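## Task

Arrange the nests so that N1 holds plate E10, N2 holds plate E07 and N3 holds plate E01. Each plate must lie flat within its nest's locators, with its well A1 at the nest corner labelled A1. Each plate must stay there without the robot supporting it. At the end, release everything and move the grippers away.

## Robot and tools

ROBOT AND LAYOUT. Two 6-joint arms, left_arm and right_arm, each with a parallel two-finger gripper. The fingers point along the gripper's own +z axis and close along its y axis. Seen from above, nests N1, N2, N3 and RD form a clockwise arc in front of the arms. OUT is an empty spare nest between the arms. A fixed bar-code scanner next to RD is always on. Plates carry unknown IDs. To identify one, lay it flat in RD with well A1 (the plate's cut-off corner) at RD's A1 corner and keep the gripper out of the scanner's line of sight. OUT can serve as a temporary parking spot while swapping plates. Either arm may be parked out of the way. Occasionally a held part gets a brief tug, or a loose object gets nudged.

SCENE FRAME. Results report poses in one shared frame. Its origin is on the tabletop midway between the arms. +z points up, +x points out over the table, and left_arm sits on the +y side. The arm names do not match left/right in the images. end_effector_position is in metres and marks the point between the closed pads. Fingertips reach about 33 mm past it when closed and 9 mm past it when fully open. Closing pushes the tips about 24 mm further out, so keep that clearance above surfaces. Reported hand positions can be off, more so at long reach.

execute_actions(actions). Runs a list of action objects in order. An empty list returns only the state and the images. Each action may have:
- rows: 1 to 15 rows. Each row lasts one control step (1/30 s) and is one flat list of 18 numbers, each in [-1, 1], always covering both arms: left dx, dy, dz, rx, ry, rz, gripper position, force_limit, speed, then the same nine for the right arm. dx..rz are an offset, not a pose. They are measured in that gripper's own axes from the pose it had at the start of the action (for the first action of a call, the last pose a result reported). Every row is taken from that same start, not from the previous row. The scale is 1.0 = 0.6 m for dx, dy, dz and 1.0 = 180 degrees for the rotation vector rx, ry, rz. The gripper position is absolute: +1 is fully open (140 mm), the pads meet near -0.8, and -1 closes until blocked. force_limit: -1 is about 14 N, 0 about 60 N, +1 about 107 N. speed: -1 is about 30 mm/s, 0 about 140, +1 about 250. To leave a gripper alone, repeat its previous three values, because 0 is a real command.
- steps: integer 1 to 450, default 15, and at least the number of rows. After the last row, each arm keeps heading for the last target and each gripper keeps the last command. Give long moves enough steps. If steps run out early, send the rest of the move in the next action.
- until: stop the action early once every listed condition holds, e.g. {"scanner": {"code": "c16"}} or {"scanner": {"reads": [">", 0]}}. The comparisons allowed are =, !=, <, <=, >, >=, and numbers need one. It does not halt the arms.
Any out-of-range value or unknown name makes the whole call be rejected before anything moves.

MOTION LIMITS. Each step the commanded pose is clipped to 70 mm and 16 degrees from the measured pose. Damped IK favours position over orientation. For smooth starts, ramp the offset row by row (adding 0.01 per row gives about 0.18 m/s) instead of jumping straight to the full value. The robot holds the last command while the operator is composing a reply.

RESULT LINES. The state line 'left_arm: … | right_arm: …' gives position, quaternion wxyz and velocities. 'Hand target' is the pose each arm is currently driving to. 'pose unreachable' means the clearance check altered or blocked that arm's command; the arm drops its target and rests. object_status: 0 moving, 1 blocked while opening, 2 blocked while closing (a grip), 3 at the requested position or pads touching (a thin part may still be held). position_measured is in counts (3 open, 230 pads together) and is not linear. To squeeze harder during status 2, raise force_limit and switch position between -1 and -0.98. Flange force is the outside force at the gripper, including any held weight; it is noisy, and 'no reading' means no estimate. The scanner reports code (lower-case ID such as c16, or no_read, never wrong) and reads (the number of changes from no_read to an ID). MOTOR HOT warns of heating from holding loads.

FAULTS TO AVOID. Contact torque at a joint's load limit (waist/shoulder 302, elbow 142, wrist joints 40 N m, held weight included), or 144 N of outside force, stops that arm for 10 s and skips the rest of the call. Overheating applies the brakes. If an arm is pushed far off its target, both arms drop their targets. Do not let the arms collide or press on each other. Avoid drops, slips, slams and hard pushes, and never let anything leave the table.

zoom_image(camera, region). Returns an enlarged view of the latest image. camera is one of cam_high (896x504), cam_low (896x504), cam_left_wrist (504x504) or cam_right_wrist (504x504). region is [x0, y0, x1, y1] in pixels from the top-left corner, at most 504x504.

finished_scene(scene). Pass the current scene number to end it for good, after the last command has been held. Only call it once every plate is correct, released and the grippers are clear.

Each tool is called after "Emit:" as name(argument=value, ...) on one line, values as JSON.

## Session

Emit:
execute_actions(actions=[])

Scene clock: 0.00 s.
left_arm: end_effector_position=(+0.1413, +0.0666, +0.2907) position_measured=3 object_status=3 end_effector_quat_wxyz=(+0.670, -0.220, -0.709, +0.017) end_effector_velocity=(-0.000, +0.000, +0.000) end_effector_angular_velocity=(+0.000, -0.000, -0.000) | right_arm: end_effector_position=(+0.2244, -0.7076, +0.1508) position_measured=3 object_status=3 end_effector_quat_wxyz=(-0.218, +0.144, +0.941, -0.214) end_effector_velocity=(-0.001, +0.001, -0.000) end_effector_angular_velocity=(+0.002, +0.002, +0.001)
Joint positions: left_arm=[-1.015  0.729  1.389 -0.94   2.2    4.272] | right_arm=[ 0.218 -0.095  2.338 -0.246  1.477 -0.977]
Joint velocities: left_arm=[ 0.    -0.001  0.001  0.001  0.     0.   ] | right_arm=[ 0.001 -0.     0.001  0.002  0.001 -0.001]
Flange force (N, the push that the arm receives, along the gripper's own x y z axes): no reading
Hand target (left_arm): +0.141, +0.067, +0.291; +0.670, -0.220, -0.709, +0.017
Hand target (right_arm): +0.224, -0.708, +0.151; -0.218, +0.144, +0.941, -0.214
scanner: code=no_read reads=0
camera_calibration (this result's frames):
cam_left_wrist: T_world_to_cam=[[0.219162, 0.965793, -0.138604, -0.0457802], [0.362069, -0.212418, -0.907626, 0.243283], [-0.906021, 0.148733, -0.396238, 0.429541], [0, 0, 0, 1]] pos_world=[0.311121, 0.0320051, 0.384665]
cam_right_wrist: T_world_to_cam=[[0.276239, 0.815447, -0.508663, 0.596201], [0.955055, -0.292122, 0.0503553, -0.426872], [-0.10753, -0.499711, -0.859492, -0.0176362], [0, 0, 0, 1]] pos_world=[0.241096, -0.619682, 0.309603]

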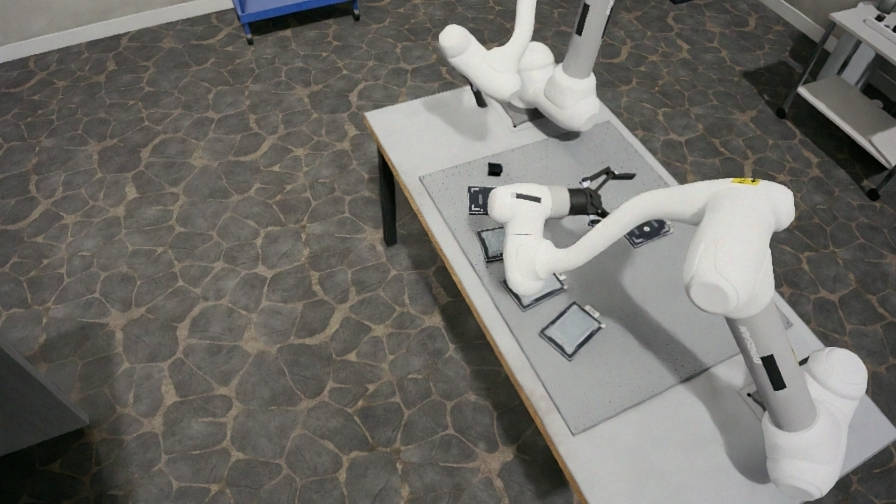

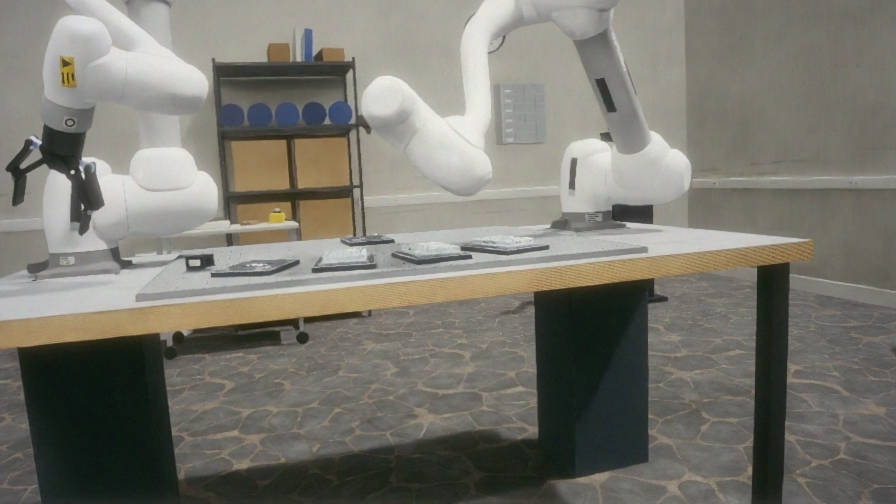

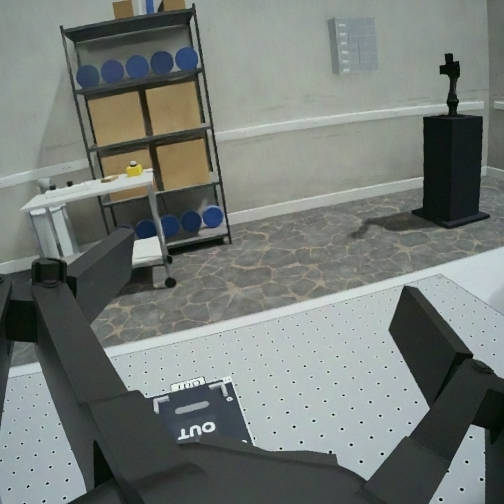

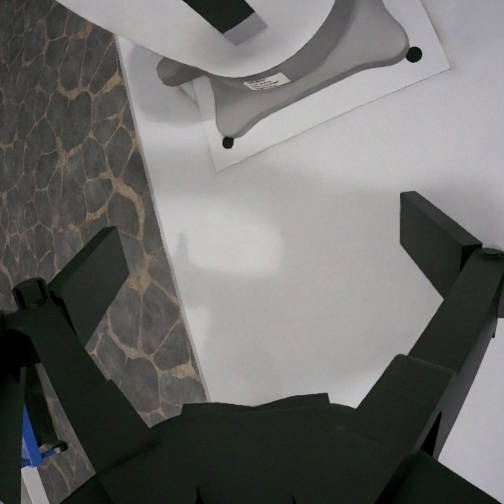

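Emit:
execute_actions(actions=[{"rows":[[0.0367,-0.0522,-0.4665,-0.15,-0.443,0,0.4,0,-0.3,0,0,0,0,0,0,1,0,0]],"steps":60},{"rows":[[0,0,0,0,0,-0.192,0.4,0,-0.3,0,0,0,0,0,0,1,0,0]],"steps":25}])

Scene clock: 9.13 s.
left_arm: end_effector_position=(+0.3996, -0.0299, +0.3501) position_measured=78 object_status=3 end_effector_quat_wxyz=(+0.000, -0.000, +1.000, +0.001) end_effector_velocity=(-0.000, -0.000, +0.001) end_effector_angular_velocity=(-0.001, -0.000, +0.000) | right_arm: end_effector_position=(+0.2244, -0.7076, +0.1508) position_measured=3 object_status=3 end_effector_quat_wxyz=(-0.218, +0.144, +0.941, -0.214) end_effector_velocity=(+0.000, +0.000, -0.001) end_effector_angular_velocity=(-0.001, +0.002, +0.001)
Joint positions: left_arm=[-1.078  0.513  1.076  0.002  1.554  3.657] | right_arm=[ 0.218 -0.095  2.338 -0.246  1.477 -0.977]
Joint velocities: left_arm=[-0.    -0.001 -0.    -0.     0.    -0.001] | right_arm=[ 0.001  0.002  0.    -0.    -0.001  0.001]
Flange force (N, the push that the arm receives, along the gripper's own x y z axes): left_arm=[-0.3 -7.5 -5.6] | right_arm=[-1.7 -3.1 -3.1]
Flange force at the end of the 1st action (N, along the gripper's axes at the end of the call): left_arm=[-8.1 -11.3 -8.0] | right_arm=[-0.7 -3.9 -3.0]
Hand target (left_arm): +0.400, -0.030, +0.350; +0.000, -0.000, +1.000, +0.001
Hand target (right_arm): +0.224, -0.708, +0.151; -0.218, +0.144, +0.941, -0.214
Off the commanded pose (left_arm): 0.000 m, 0 deg.
Off the commanded pose (right_arm): 0.000 m, 0 deg.
scanner: code=no_read reads=0
camera_calibration (this result's frames):
cam_left_wrist: T_world_to_cam=[[-0.191669, 0.979376, -0.063915, 0.137497], [0.92796, 0.202044, 0.31316, -0.457913], [0.319615, 0.000712626, -0.947547, 0.400291], [0, 0, 0, 1]] pos_world=[0.32334, -0.0424276, 0.531482]
cam_right_wrist: T_world_to_cam=[[0.276239, 0.815447, -0.508664, 0.596201], [0.955055, -0.292122, 0.0503552, -0.426872], [-0.10753, -0.499711, -0.859492, -0.0176363], [0, 0, 0, 1]] pos_world=[0.241096, -0.619682, 0.309603]

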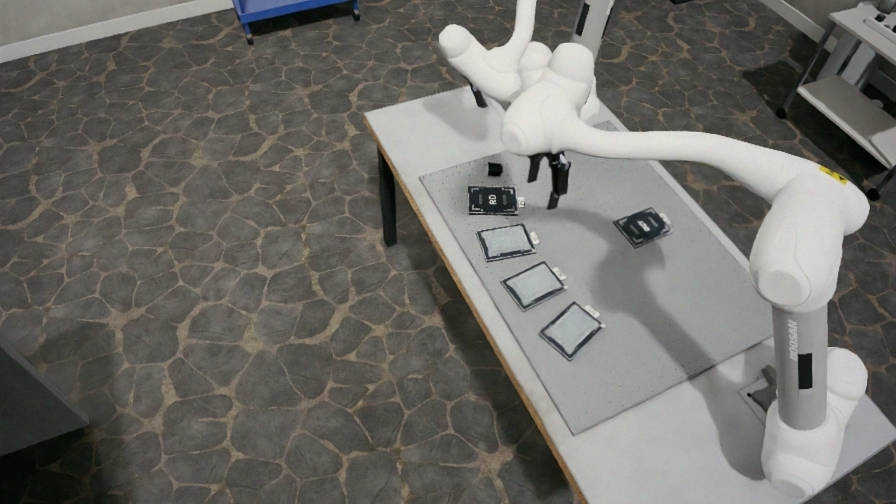

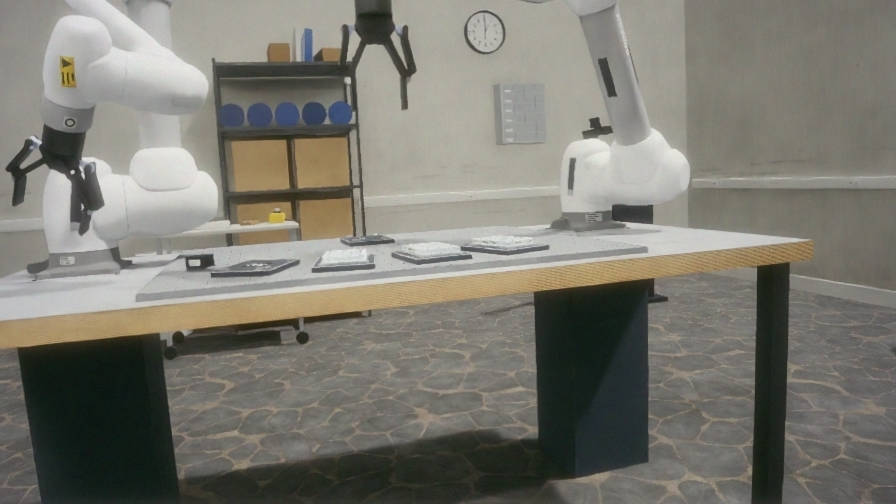

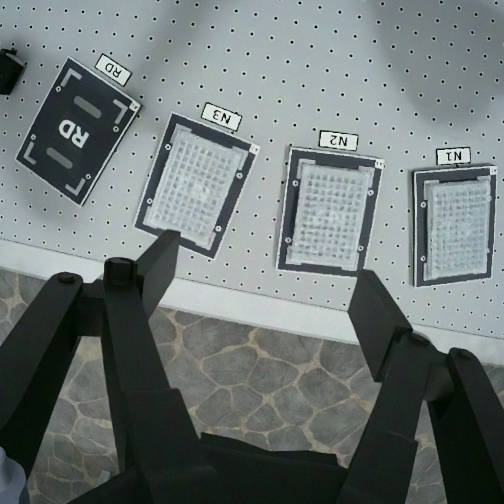

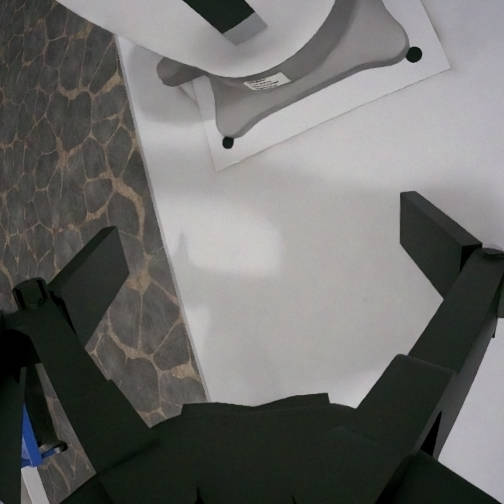

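Emit:
zoom_image(camera="cam_left_wrist", region=[260, 120, 504, 300])

Emit:
zoom_image(camera="cam_left_wrist", region=[0, 40, 280, 270])

Emit:
zoom_image(camera="cam_low", region=[380, 225, 560, 275])

Region (260, 120, 504, 300) of cam_left_wrist's 504x504 image, scaled by 2.066, with more detail than that image has; it fills the top 372 rows of this view, and the rest is white.

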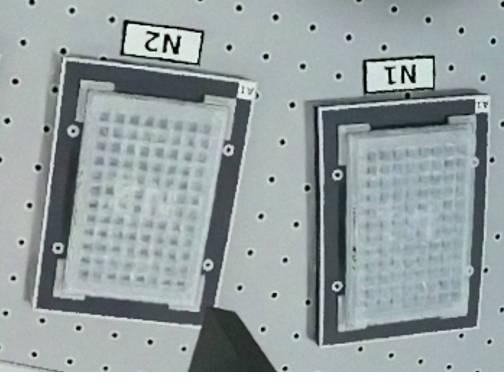

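Region (0, 40, 280, 270) of cam_left_wrist's 504x504 image, scaled by 1.800, with more detail than that image has; it fills the top 414 rows of this view, and the rest is white.

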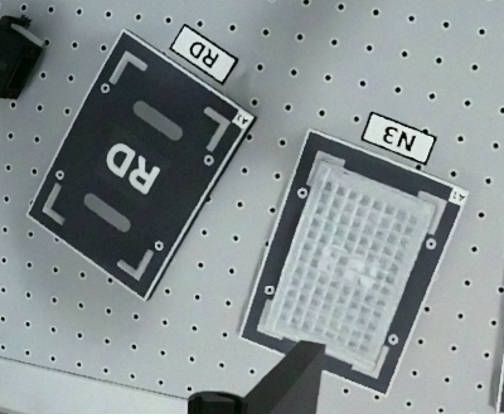

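Region (380, 225, 560, 275) of cam_low's 896x504 image, scaled by 2.800, with more detail than that image has.

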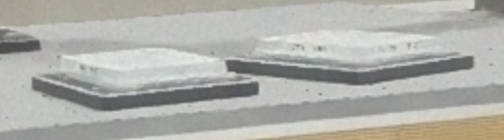

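Emit:
execute_actions(actions=[{"rows":[[-0.0407,-0.1668,0.425,0,0,0.06,0.4,0,-0.3,0,0,0,0,0,0,1,0,0]],"steps":40}])

Emit:
zoom_image(camera="cam_left_wrist", region=[340, 100, 504, 340])

Scene clock: 32.37 s.
left_arm: end_effector_position=(+0.4247, -0.1295, +0.0948) position_measured=78 object_status=3 end_effector_quat_wxyz=(+0.000, +0.094, +0.996, +0.001) end_effector_velocity=(-0.000, +0.000, +0.001) end_effector_angular_velocity=(-0.000, +0.000, +0.000) | right_arm: end_effector_position=(+0.2244, -0.7076, +0.1508) position_measured=3 object_status=3 end_effector_quat_wxyz=(-0.218, +0.144, +0.941, -0.214) end_effector_velocity=(-0.000, +0.000, +0.000) end_effector_angular_velocity=(-0.000, -0.000, -0.001)
Joint positions: left_arm=[-1.106  0.766  1.118  0.002  1.259  3.816] | right_arm=[ 0.218 -0.095  2.338 -0.246  1.477 -0.977]
Joint velocities: left_arm=[-0.    -0.001  0.001 -0.     0.    -0.   ] | right_arm=[ 0.    -0.001 -0.     0.     0.001  0.001]
Flange force (N, the push that the arm receives, along the gripper's own x y z axes): left_arm=[-6.5 -7.7 -3.9] | right_arm=[-2.1 -2.2 -3.4]
Hand target (left_arm): +0.425, -0.130, +0.095; +0.000, +0.094, +0.996, +0.001
Hand target (right_arm): +0.224, -0.708, +0.151; -0.218, +0.144, +0.941, -0.214
Off the commanded pose (left_arm): 0.000 m, 0 deg.
Off the commanded pose (right_arm): 0.000 m, 0 deg.
scanner: code=no_read reads=0
camera_calibration (this result's frames):
cam_left_wrist: T_world_to_cam=[[-0.00499563, 0.997956, -0.0637036, 0.146641], [0.949493, 0.0247212, 0.312814, -0.413207], [0.313749, -0.0589234, -0.947676, 0.145249], [0, 0, 0, 1]] pos_world=[0.347498, -0.127568, 0.276247]
cam_right_wrist: T_world_to_cam=[[0.276239, 0.815447, -0.508664, 0.596201], [0.955055, -0.292122, 0.0503551, -0.426872], [-0.10753, -0.499711, -0.859492, -0.0176363], [0, 0, 0, 1]] pos_world=[0.241096, -0.619682, 0.309603]

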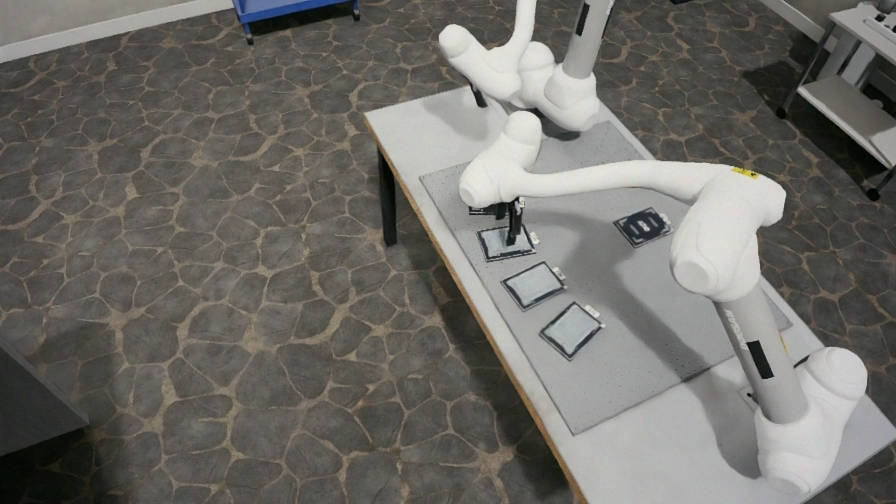

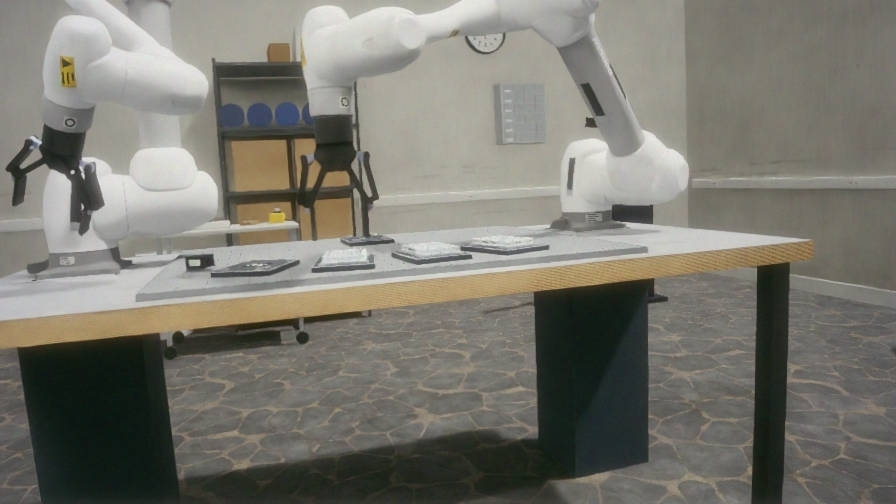

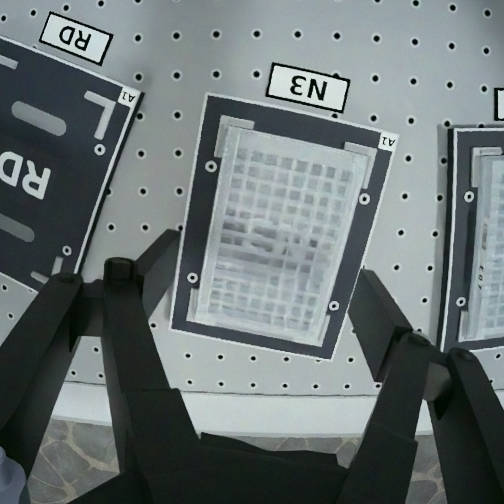

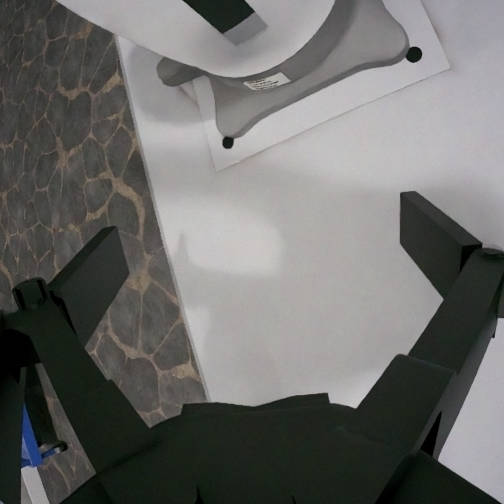

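Region (340, 100, 504, 340) of cam_left_wrist's 504x504 image, scaled by 2.100, with more detail than that image has; it fills the left 344 columns of this view, and the rest is white.

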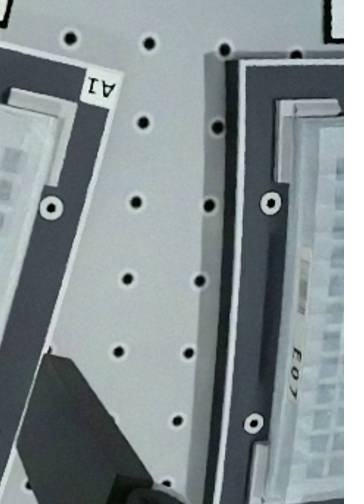

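Emit:
zoom_image(camera="cam_left_wrist", region=[450, 245, 504, 305])

Region (450, 245, 504, 305) of cam_left_wrist's 504x504 image, scaled by 8.400, with more detail than that image has; it fills the left 454 columns of this view, and the rest is white.

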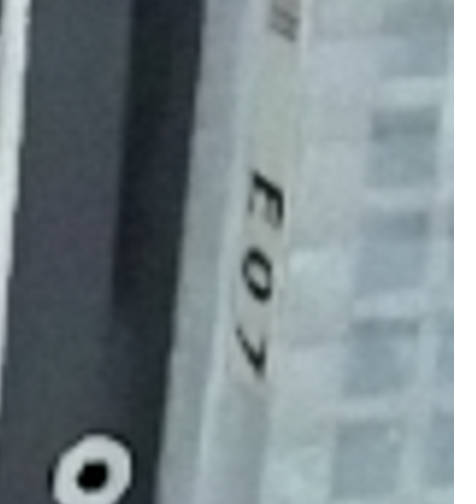

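Emit:
execute_actions(actions=[{"rows":[[0.0045,0.0035,0.0455,0,0,-0.0017,0.4,0,-0.3,0,0,0,0,0,0,1,0,0]],"steps":20}])

Emit:
zoom_image(camera="cam_left_wrist", region=[160, 70, 440, 250])

Scene clock: 38.27 s.
left_arm: end_effector_position=(+0.4225, -0.1269, +0.0675) position_measured=78 object_status=3 end_effector_quat_wxyz=(+0.000, +0.091, +0.996, +0.001) end_effector_velocity=(+0.000, -0.000, +0.001) end_effector_angular_velocity=(-0.001, -0.001, -0.000) | right_arm: end_effector_position=(+0.2244, -0.7076, +0.1508) position_measured=3 object_status=3 end_effector_quat_wxyz=(-0.218, +0.144, +0.941, -0.214) end_effector_velocity=(-0.000, +0.001, +0.000) end_effector_angular_velocity=(+0.002, -0.001, +0.000)
Joint positions: left_arm=[-1.107  0.776  1.151  0.002  1.216  3.81 ] | right_arm=[ 0.218 -0.095  2.338 -0.246  1.477 -0.977]
Joint velocities: left_arm=[ 0.    -0.001 -0.     0.    -0.    -0.   ] | right_arm=[ 0.001 -0.002  0.001  0.002 -0.001 -0.001]
Flange force (N, the push that the arm receives, along the gripper's own x y z axes): left_arm=[-5.5 -8.9 -4.0] | right_arm=[-1.1 -4.4 -3.3]
Hand target (left_arm): +0.422, -0.127, +0.068; +0.000, +0.091, +0.996, +0.001
Hand target (right_arm): +0.224, -0.708, +0.151; -0.218, +0.144, +0.941, -0.214
Off the commanded pose (left_arm): 0.000 m, 0 deg.
Off the commanded pose (right_arm): 0.000 m, 0 deg.
scanner: code=no_read reads=0
camera_calibration (this result's frames):
cam_left_wrist: T_world_to_cam=[[-0.0103534, 0.997915, -0.0637119, 0.144553], [0.949338, 0.0298225, 0.312838, -0.401928], [0.314085, -0.0572452, -0.947667, 0.120293], [0, 0, 0, 1]] pos_world=[0.34528, -0.125379, 0.248946]
cam_right_wrist: T_world_to_cam=[[0.276239, 0.815447, -0.508663, 0.596201], [0.955055, -0.292122, 0.0503553, -0.426872], [-0.10753, -0.499711, -0.859492, -0.0176362], [0, 0, 0, 1]] pos_world=[0.241096, -0.619682, 0.309603]

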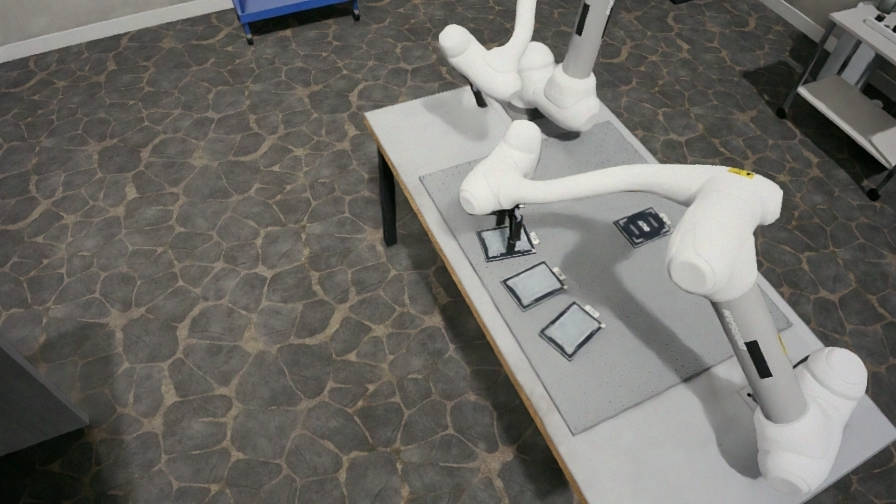

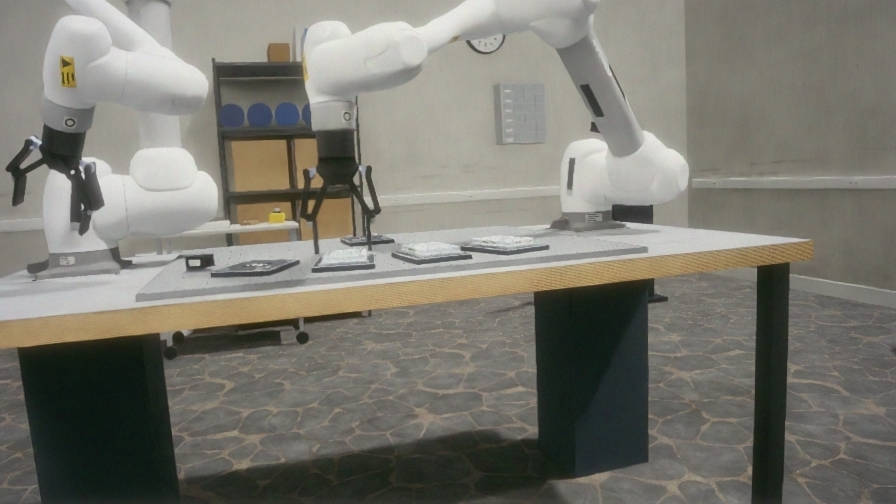

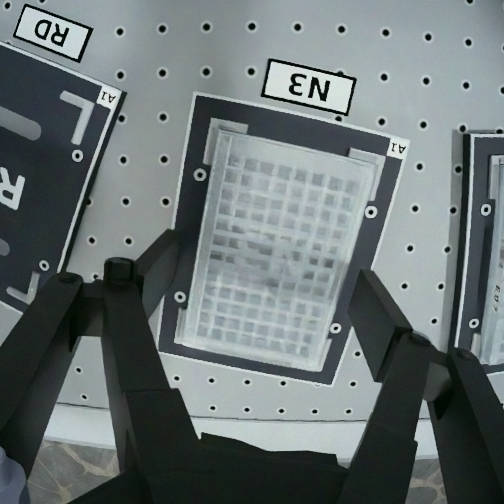

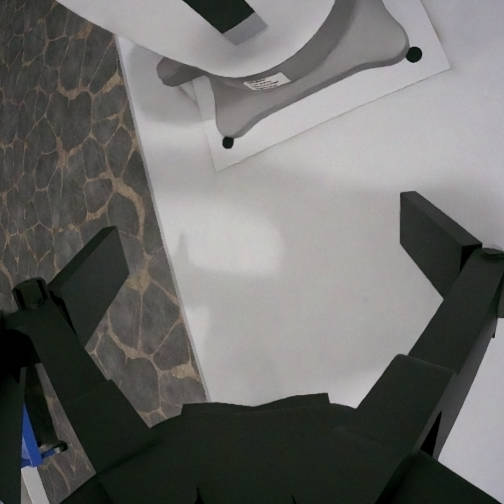

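Region (160, 70, 440, 250) of cam_left_wrist's 504x504 image, scaled by 1.800, with more detail than that image has; it fills the top 324 rows of this view, and the rest is white.

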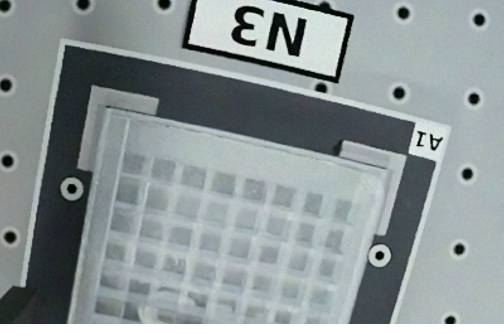

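Emit:
execute_actions(actions=[{"rows":[[0,0.0033,0.006,0,0,0,0.4,0,-0.3,0,0,0,0,0,0,1,0,0],[0,0.0033,0.0133,0,0,0,0.4,0,-0.3,0,0,0,0,0,0,1,0,0]],"steps":15},{"rows":[[0,0,0,0,0,0,-1,0,-0.6,0,0,0,0,0,0,1,0,0]],"steps":18},{"rows":[[0,0,-0.005,0,0,0,-1,0,-0.6,0,0,0,0,0,0,1,0,0],[0,0,-0.0133,0,0,0,-1,0,-0.6,0,0,0,0,0,0,1,0,0]],"steps":14}])

Emit:
zoom_image(camera="cam_left_wrist", region=[160, 70, 440, 250])

Scene clock: 48.03 s.
left_arm: end_effector_position=(+0.4228, -0.1250, +0.0674) position_measured=110 object_status=2 end_effector_quat_wxyz=(+0.000, +0.091, +0.996, +0.001) end_effector_velocity=(-0.000, -0.000, +0.002) end_effector_angular_velocity=(-0.002, -0.000, +0.000) | right_arm: end_effector_position=(+0.2244, -0.7076, +0.1508) position_measured=3 object_status=3 end_effector_quat_wxyz=(-0.218, +0.144, +0.941, -0.214) end_effector_velocity=(+0.000, -0.000, -0.000) end_effector_angular_velocity=(-0.001, -0.000, +0.000)
Joint positions: left_arm=[-1.106  0.773  1.156  0.002  1.214  3.812] | right_arm=[ 0.218 -0.095  2.338 -0.246  1.477 -0.977]
Joint velocities: left_arm=[-0.    -0.002 -0.    -0.001  0.    -0.   ] | right_arm=[-0.     0.001 -0.    -0.001 -0.001  0.   ]
Flange force (N, the push that the arm receives, along the gripper's own x y z axes): left_arm=[-3.3 -4.6 -3.8] | right_arm=[-1.2 -1.7 -3.9]
Flange force at the end of the 1st action (N, along the gripper's axes at the end of the call): left_arm=[-5.4 -4.0 -5.3] | right_arm=[-2.7 -3.4 -2.9]
Flange force at the end of the 2nd action (N, along the gripper's axes at the end of the call): left_arm=[-3.7 -0.3 -40.3] | right_arm=[-0.7 -4.2 -3.4]
Hand target (left_arm): +0.423, -0.125, +0.068; +0.000, +0.091, +0.996, +0.001
Hand target (right_arm): +0.224, -0.708, +0.151; -0.218, +0.144, +0.941, -0.214
Off the commanded pose (left_arm): 0.000 m, 0 deg.
Off the commanded pose (right_arm): 0.000 m, 0 deg.
scanner: code=no_read reads=0
camera_calibration (this result's frames):
cam_left_wrist: T_world_to_cam=[[-0.0104061, 0.997916, -0.0636747, 0.142616], [0.949355, 0.0298577, 0.312784, -0.402314], [0.314033, -0.0571951, -0.947688, 0.120247], [0, 0, 0, 1]] pos_world=[0.345661, -0.123429, 0.248875]
cam_right_wrist: T_world_to_cam=[[0.276239, 0.815447, -0.508664, 0.596201], [0.955055, -0.292122, 0.0503553, -0.426872], [-0.10753, -0.499712, -0.859492, -0.0176364], [0, 0, 0, 1]] pos_world=[0.241096, -0.619682, 0.309603]

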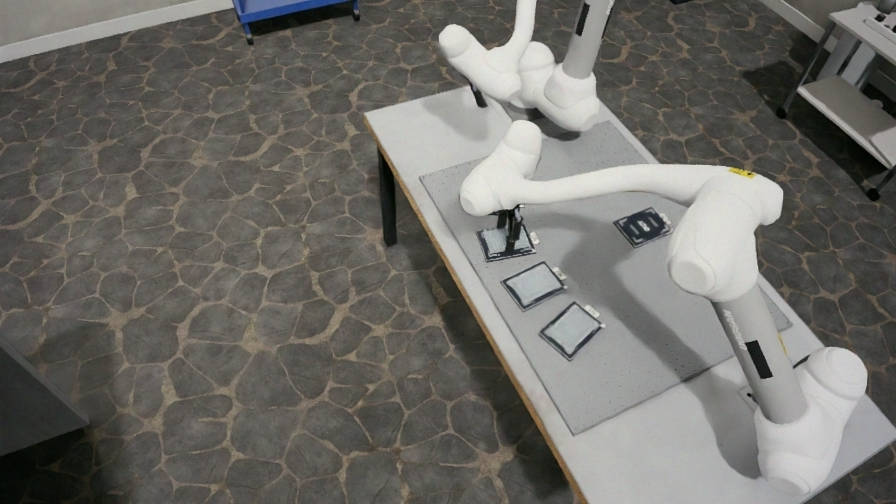

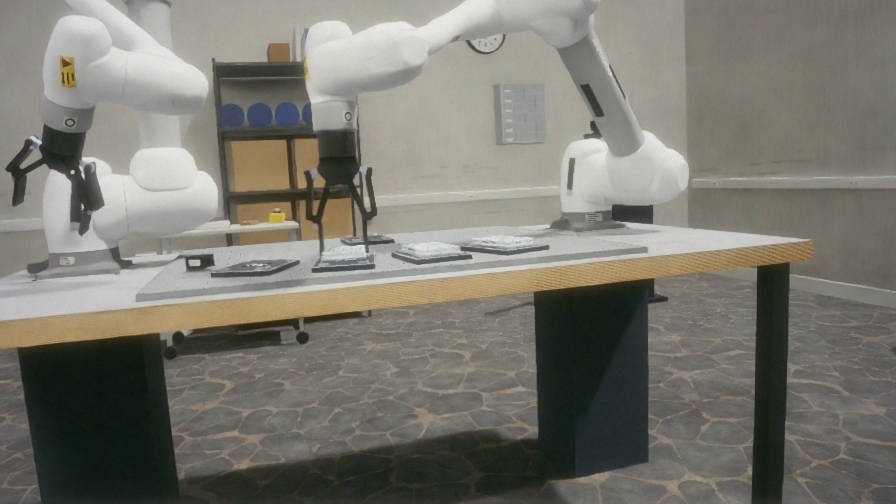

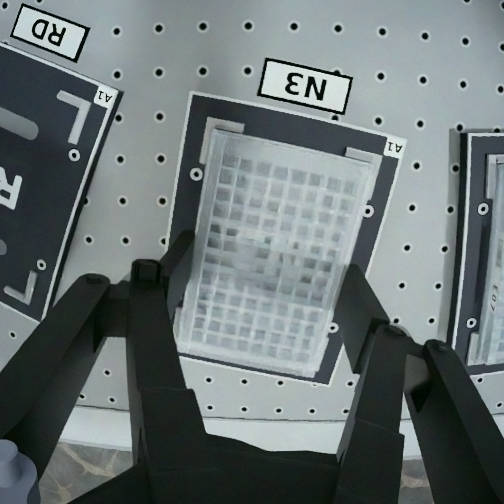

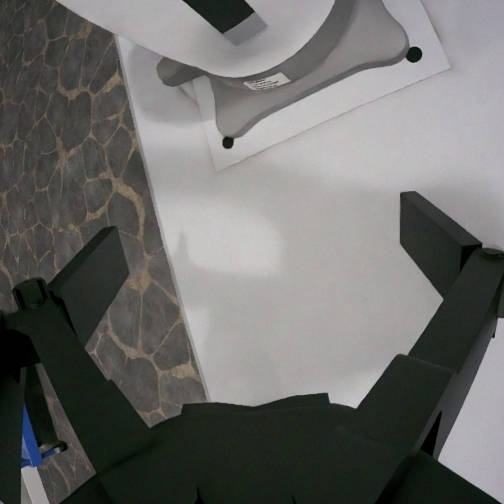

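Region (160, 70, 440, 250) of cam_left_wrist's 504x504 image, scaled by 1.800, with more detail than that image has; it fills the top 324 rows of this view, and the rest is white.

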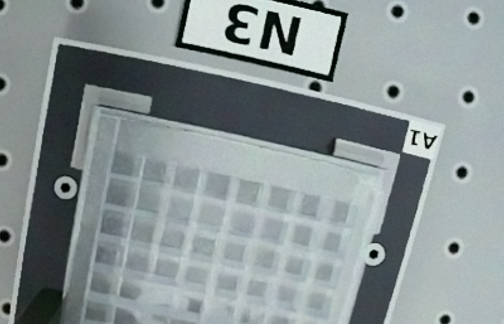

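Emit:
execute_actions(actions=[{"rows":[[0,0,-0.008,0,0,0,-1,0,-0.6,0,0,0,0,0,0,1,0,0],[0,0,-0.016,0,0,0,-1,0,-0.6,0,0,0,0,0,0,1,0,0],[0,0,-0.025,0,0,0,-1,0,-0.6,0,0,0,0,0,0,1,0,0]],"steps":13},{"rows":[[0.001,-0.01,0,0,0,0.003,-1,0,-0.6,0,0,0,0,0,0,1,0,0],[0.002,-0.025,0,0,0,0.007,-1,0,-0.6,0,0,0,0,0,0,1,0,0],[0.003,-0.045,0,0,0,0.012,-1,0,-0.6,0,0,0,0,0,0,1,0,0],[0.004,-0.065,0,0,0,0.017,-1,0,-0.6,0,0,0,0,0,0,1,0,0],[0.005,-0.085,0,0,0,0.023,-1,0,-0.6,0,0,0,0,0,0,1,0,0],[0.007,-0.105,0,0,0,0.028,-1,0,-0.6,0,0,0,0,0,0,1,0,0],[0.008,-0.125,0,0,0,0.033,-1,0,-0.6,0,0,0,0,0,0,1,0,0],[0.009,-0.145,0,0,0,0.039,-1,0,-0.6,0,0,0,0,0,0,1,0,0],[0.011,-0.165,0,0,0,0.044,-1,0,-0.6,0,0,0,0,0,0,1,0,0],[0.012,-0.185,0,0,0,0.049,-1,0,-0.6,0,0,0,0,0,0,1,0,0],[0.013,-0.207,0,0,0,0.055,-1,0,-0.6,0,0,0,0,0,0,1,0,0],[0.015,-0.23,0,0,0,0.061,-1,0,-0.6,0,0,0,0,0,0,1,0,0],[0.016,-0.253,0,0,0,0.067,-1,0,-0.6,0,0,0,0,0,0,1,0,0],[0.018,-0.276,0,0,0,0.073,-1,0,-0.6,0,0,0,0,0,0,1,0,0],[0.019,-0.2956,0,0,0,0.0778,-1,0,-0.6,0,0,0,0,0,0,1,0,0]],"steps":33},{"rows":[[0,0,0.01,0,0,0,-1,0,-0.6,0,0,0,0,0,0,1,0,0],[0,0,0.02,0,0,0,-1,0,-0.6,0,0,0,0,0,0,1,0,0]],"steps":14}])

Emit:
zoom_image(camera="cam_left_wrist", region=[160, 70, 440, 250])

Scene clock: 65.63 s.
left_arm: end_effector_position=(+0.3794, -0.2972, +0.0700) position_measured=110 object_status=2 end_effector_quat_wxyz=(+0.000, +0.212, +0.977, +0.001) end_effector_velocity=(+0.000, +0.000, -0.001) end_effector_angular_velocity=(+0.001, +0.000, +0.000) | right_arm: end_effector_position=(+0.2244, -0.7076, +0.1508) position_measured=3 object_status=3 end_effector_quat_wxyz=(-0.218, +0.144, +0.941, -0.214) end_effector_velocity=(+0.000, -0.000, -0.000) end_effector_angular_velocity=(-0.001, -0.000, +0.001)
Joint positions: left_arm=[-1.215  1.043  0.64   0.001  1.461  3.947] | right_arm=[ 0.218 -0.095  2.338 -0.246  1.477 -0.977]
Joint velocities: left_arm=[ 0.     0.001  0.001 -0.    -0.     0.   ] | right_arm=[-0.     0.    -0.    -0.001 -0.    -0.   ]
Flange force (N, the push that the arm receives, along the gripper's own x y z axes): left_arm=[-9.7 -6.5 -2.6] | right_arm=[-1.2 -1.5 -3.0]
Flange force at the end of the 1st action (N, along the gripper's axes at the end of the call): left_arm=[-11.7 -10.7 -4.8] | right_arm=[-1.5 -2.9 -3.5]
Flange force at the end of the 2nd action (N, along the gripper's axes at the end of the call): left_arm=[-20.0 -20.1 -8.7] | right_arm=[-1.9 -4.9 -2.2]
Hand target (left_arm): +0.379, -0.297, +0.070; +0.000, +0.212, +0.977, +0.001
Hand target (right_arm): +0.224, -0.708, +0.151; -0.218, +0.144, +0.941, -0.214
Off the commanded pose (left_arm): 0.000 m, 0 deg.
Off the commanded pose (right_arm): 0.000 m, 0 deg.
scanner: code=no_read reads=0
camera_calibration (this result's frames):
cam_left_wrist: T_world_to_cam=[[0.231488, 0.970751, -0.0636884, 0.214327], [0.928571, -0.200957, 0.312044, -0.417432], [0.290118, -0.131374, -0.947931, 0.113497], [0, 0, 0, 1]] pos_world=[0.305074, -0.277034, 0.251495]
cam_right_wrist: T_world_to_cam=[[0.276239, 0.815447, -0.508664, 0.596201], [0.955055, -0.292122, 0.0503553, -0.426872], [-0.10753, -0.499712, -0.859492, -0.0176363], [0, 0, 0, 1]] pos_world=[0.241096, -0.619682, 0.309603]

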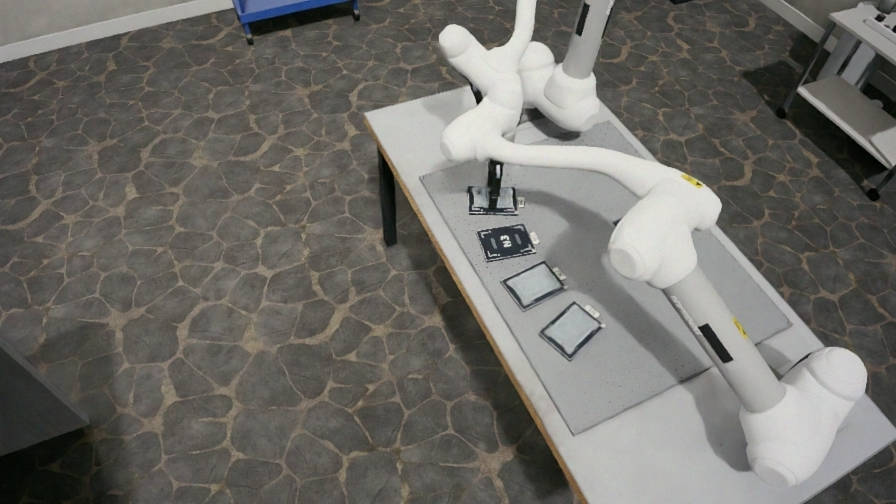

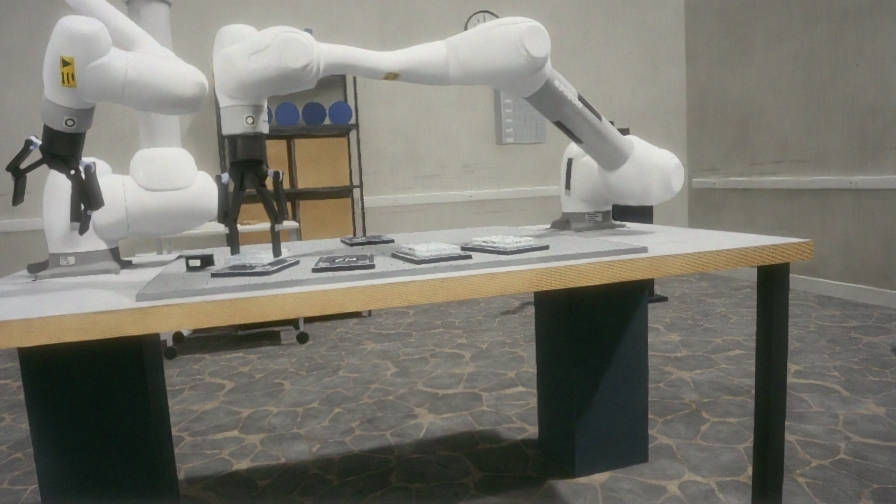

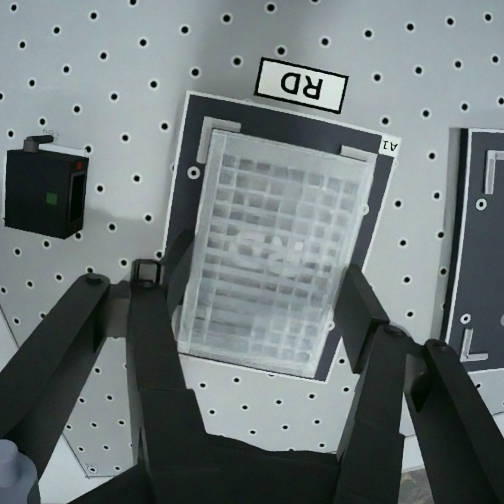

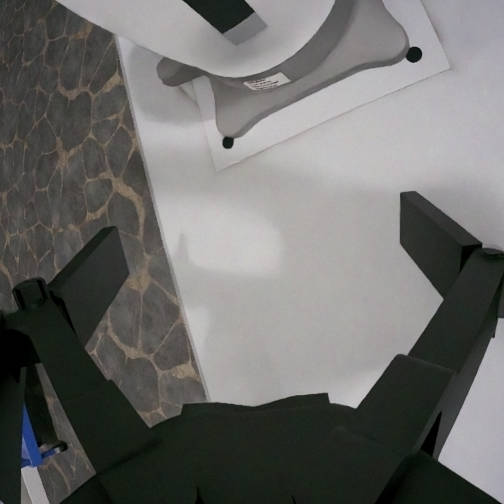

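Region (160, 70, 440, 250) of cam_left_wrist's 504x504 image, scaled by 1.800, with more detail than that image has; it fills the top 324 rows of this view, and the rest is white.

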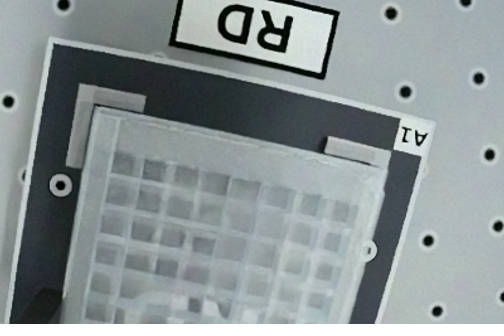

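Emit:
execute_actions(actions=[{"rows":[[0.0004,-0.0028,0.0042,0,0,-0.0017,-1,0,-0.6,-0.044,-0.212,0,0,0,0,1,0,0]],"steps":20}])

Emit:
zoom_image(camera="cam_left_wrist", region=[160, 70, 440, 250])

Emit:
zoom_image(camera="cam_left_wrist", region=[140, 250, 380, 400])

Scene clock: 71.93 s.
left_arm: end_effector_position=(+0.3786, -0.2986, +0.0675) position_measured=110 object_status=2 end_effector_quat_wxyz=(+0.000, +0.209, +0.978, +0.001) end_effector_velocity=(-0.000, -0.000, -0.002) end_effector_angular_velocity=(+0.001, +0.001, -0.000) | right_arm: end_effector_position=(+0.2242, -0.8277, +0.2009) position_measured=3 object_status=3 end_effector_quat_wxyz=(-0.218, +0.144, +0.941, -0.214) end_effector_velocity=(+0.002, -0.002, +0.000) end_effector_angular_velocity=(+0.005, -0.002, -0.000)
Joint positions: left_arm=[-1.216  1.046  0.638  0.001  1.459  3.941] | right_arm=[-0.106 -0.186  2.303 -0.411  1.51  -1.269]
Joint velocities: left_arm=[ 0.     0.002 -0.    -0.001 -0.     0.   ] | right_arm=[-0.009  0.001 -0.003  0.001 -0.004 -0.009]
Flange force (N, the push that the arm receives, along the gripper's own x y z axes): left_arm=[-17.5 -17.8 -4.7] | right_arm=[-2.1 -8.8 -1.1]
Hand target (left_arm): +0.379, -0.299, +0.067; +0.000, +0.209, +0.978, +0.001
Hand target (right_arm): +0.224, -0.828, +0.201; -0.218, +0.144, +0.941, -0.214
Off the commanded pose (left_arm): 0.000 m, 0 deg.
Off the commanded pose (right_arm): 0.000 m, 0 deg.
scanner: code=no_read reads=0
camera_calibration (this result's frames):
cam_left_wrist: T_world_to_cam=[[0.226312, 0.971974, -0.0636293, 0.218058], [0.929597, -0.196012, 0.312136, -0.415036], [0.290916, -0.12979, -0.947904, 0.111342], [0, 0, 0, 1]] pos_world=[0.304076, -0.278847, 0.248964]
cam_right_wrist: T_world_to_cam=[[0.276256, 0.814866, -0.509584, 0.719338], [0.955035, -0.292147, 0.0505766, -0.464358], [-0.10766, -0.500643, -0.858933, -0.0354127], [0, 0, 0, 1]] pos_world=[0.240944, -0.739554, 0.359631]

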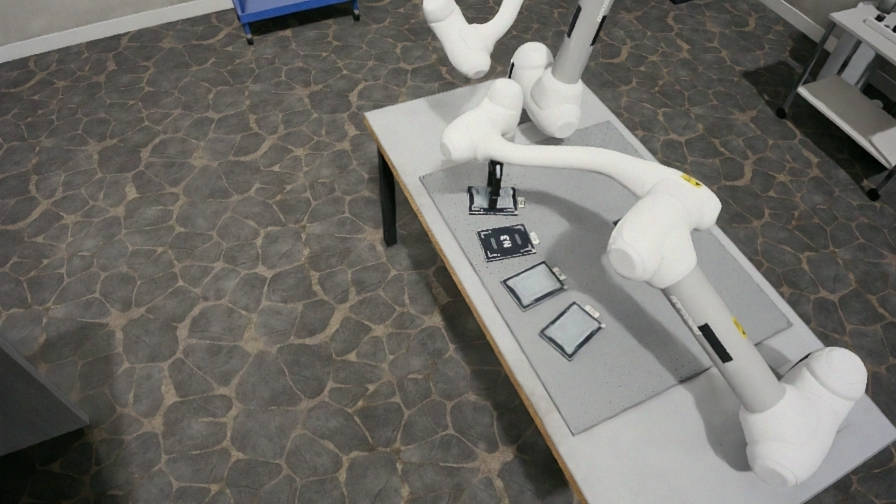

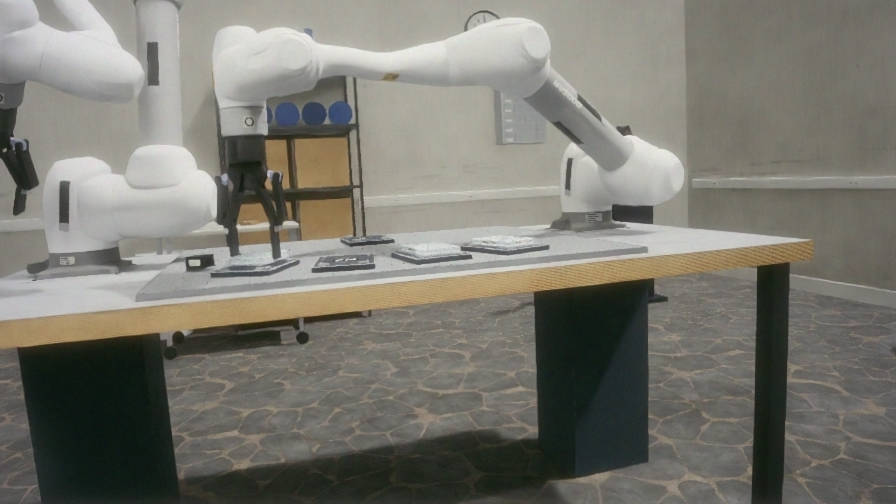

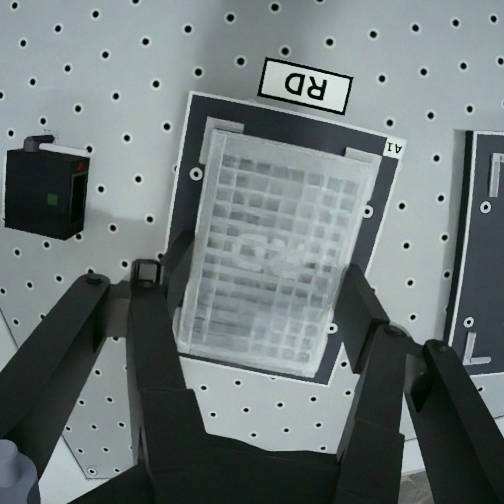

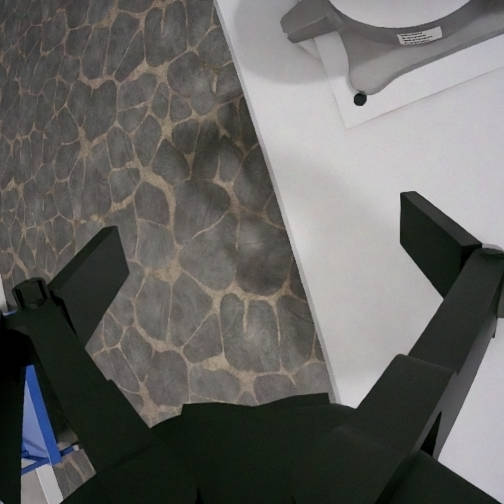

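Region (160, 70, 440, 250) of cam_left_wrist's 504x504 image, scaled by 1.800, with more detail than that image has; it fills the top 324 rows of this view, and the rest is white.

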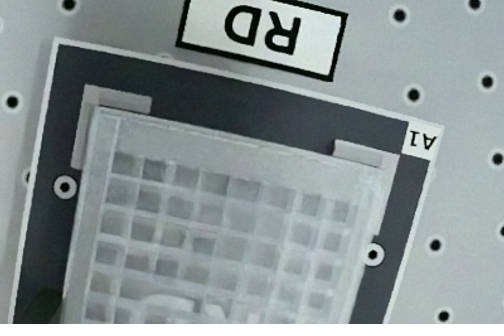

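Region (140, 250, 380, 400) of cam_left_wrist's 504x504 image, scaled by 2.100, with more detail than that image has; it fills the top 315 rows of this view, and the rest is white.

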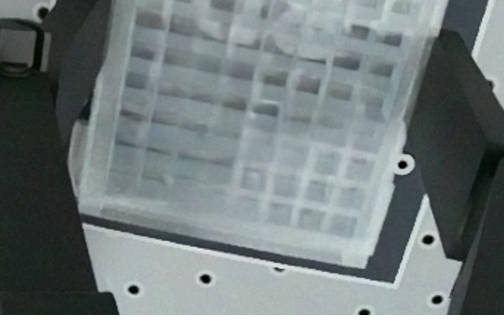

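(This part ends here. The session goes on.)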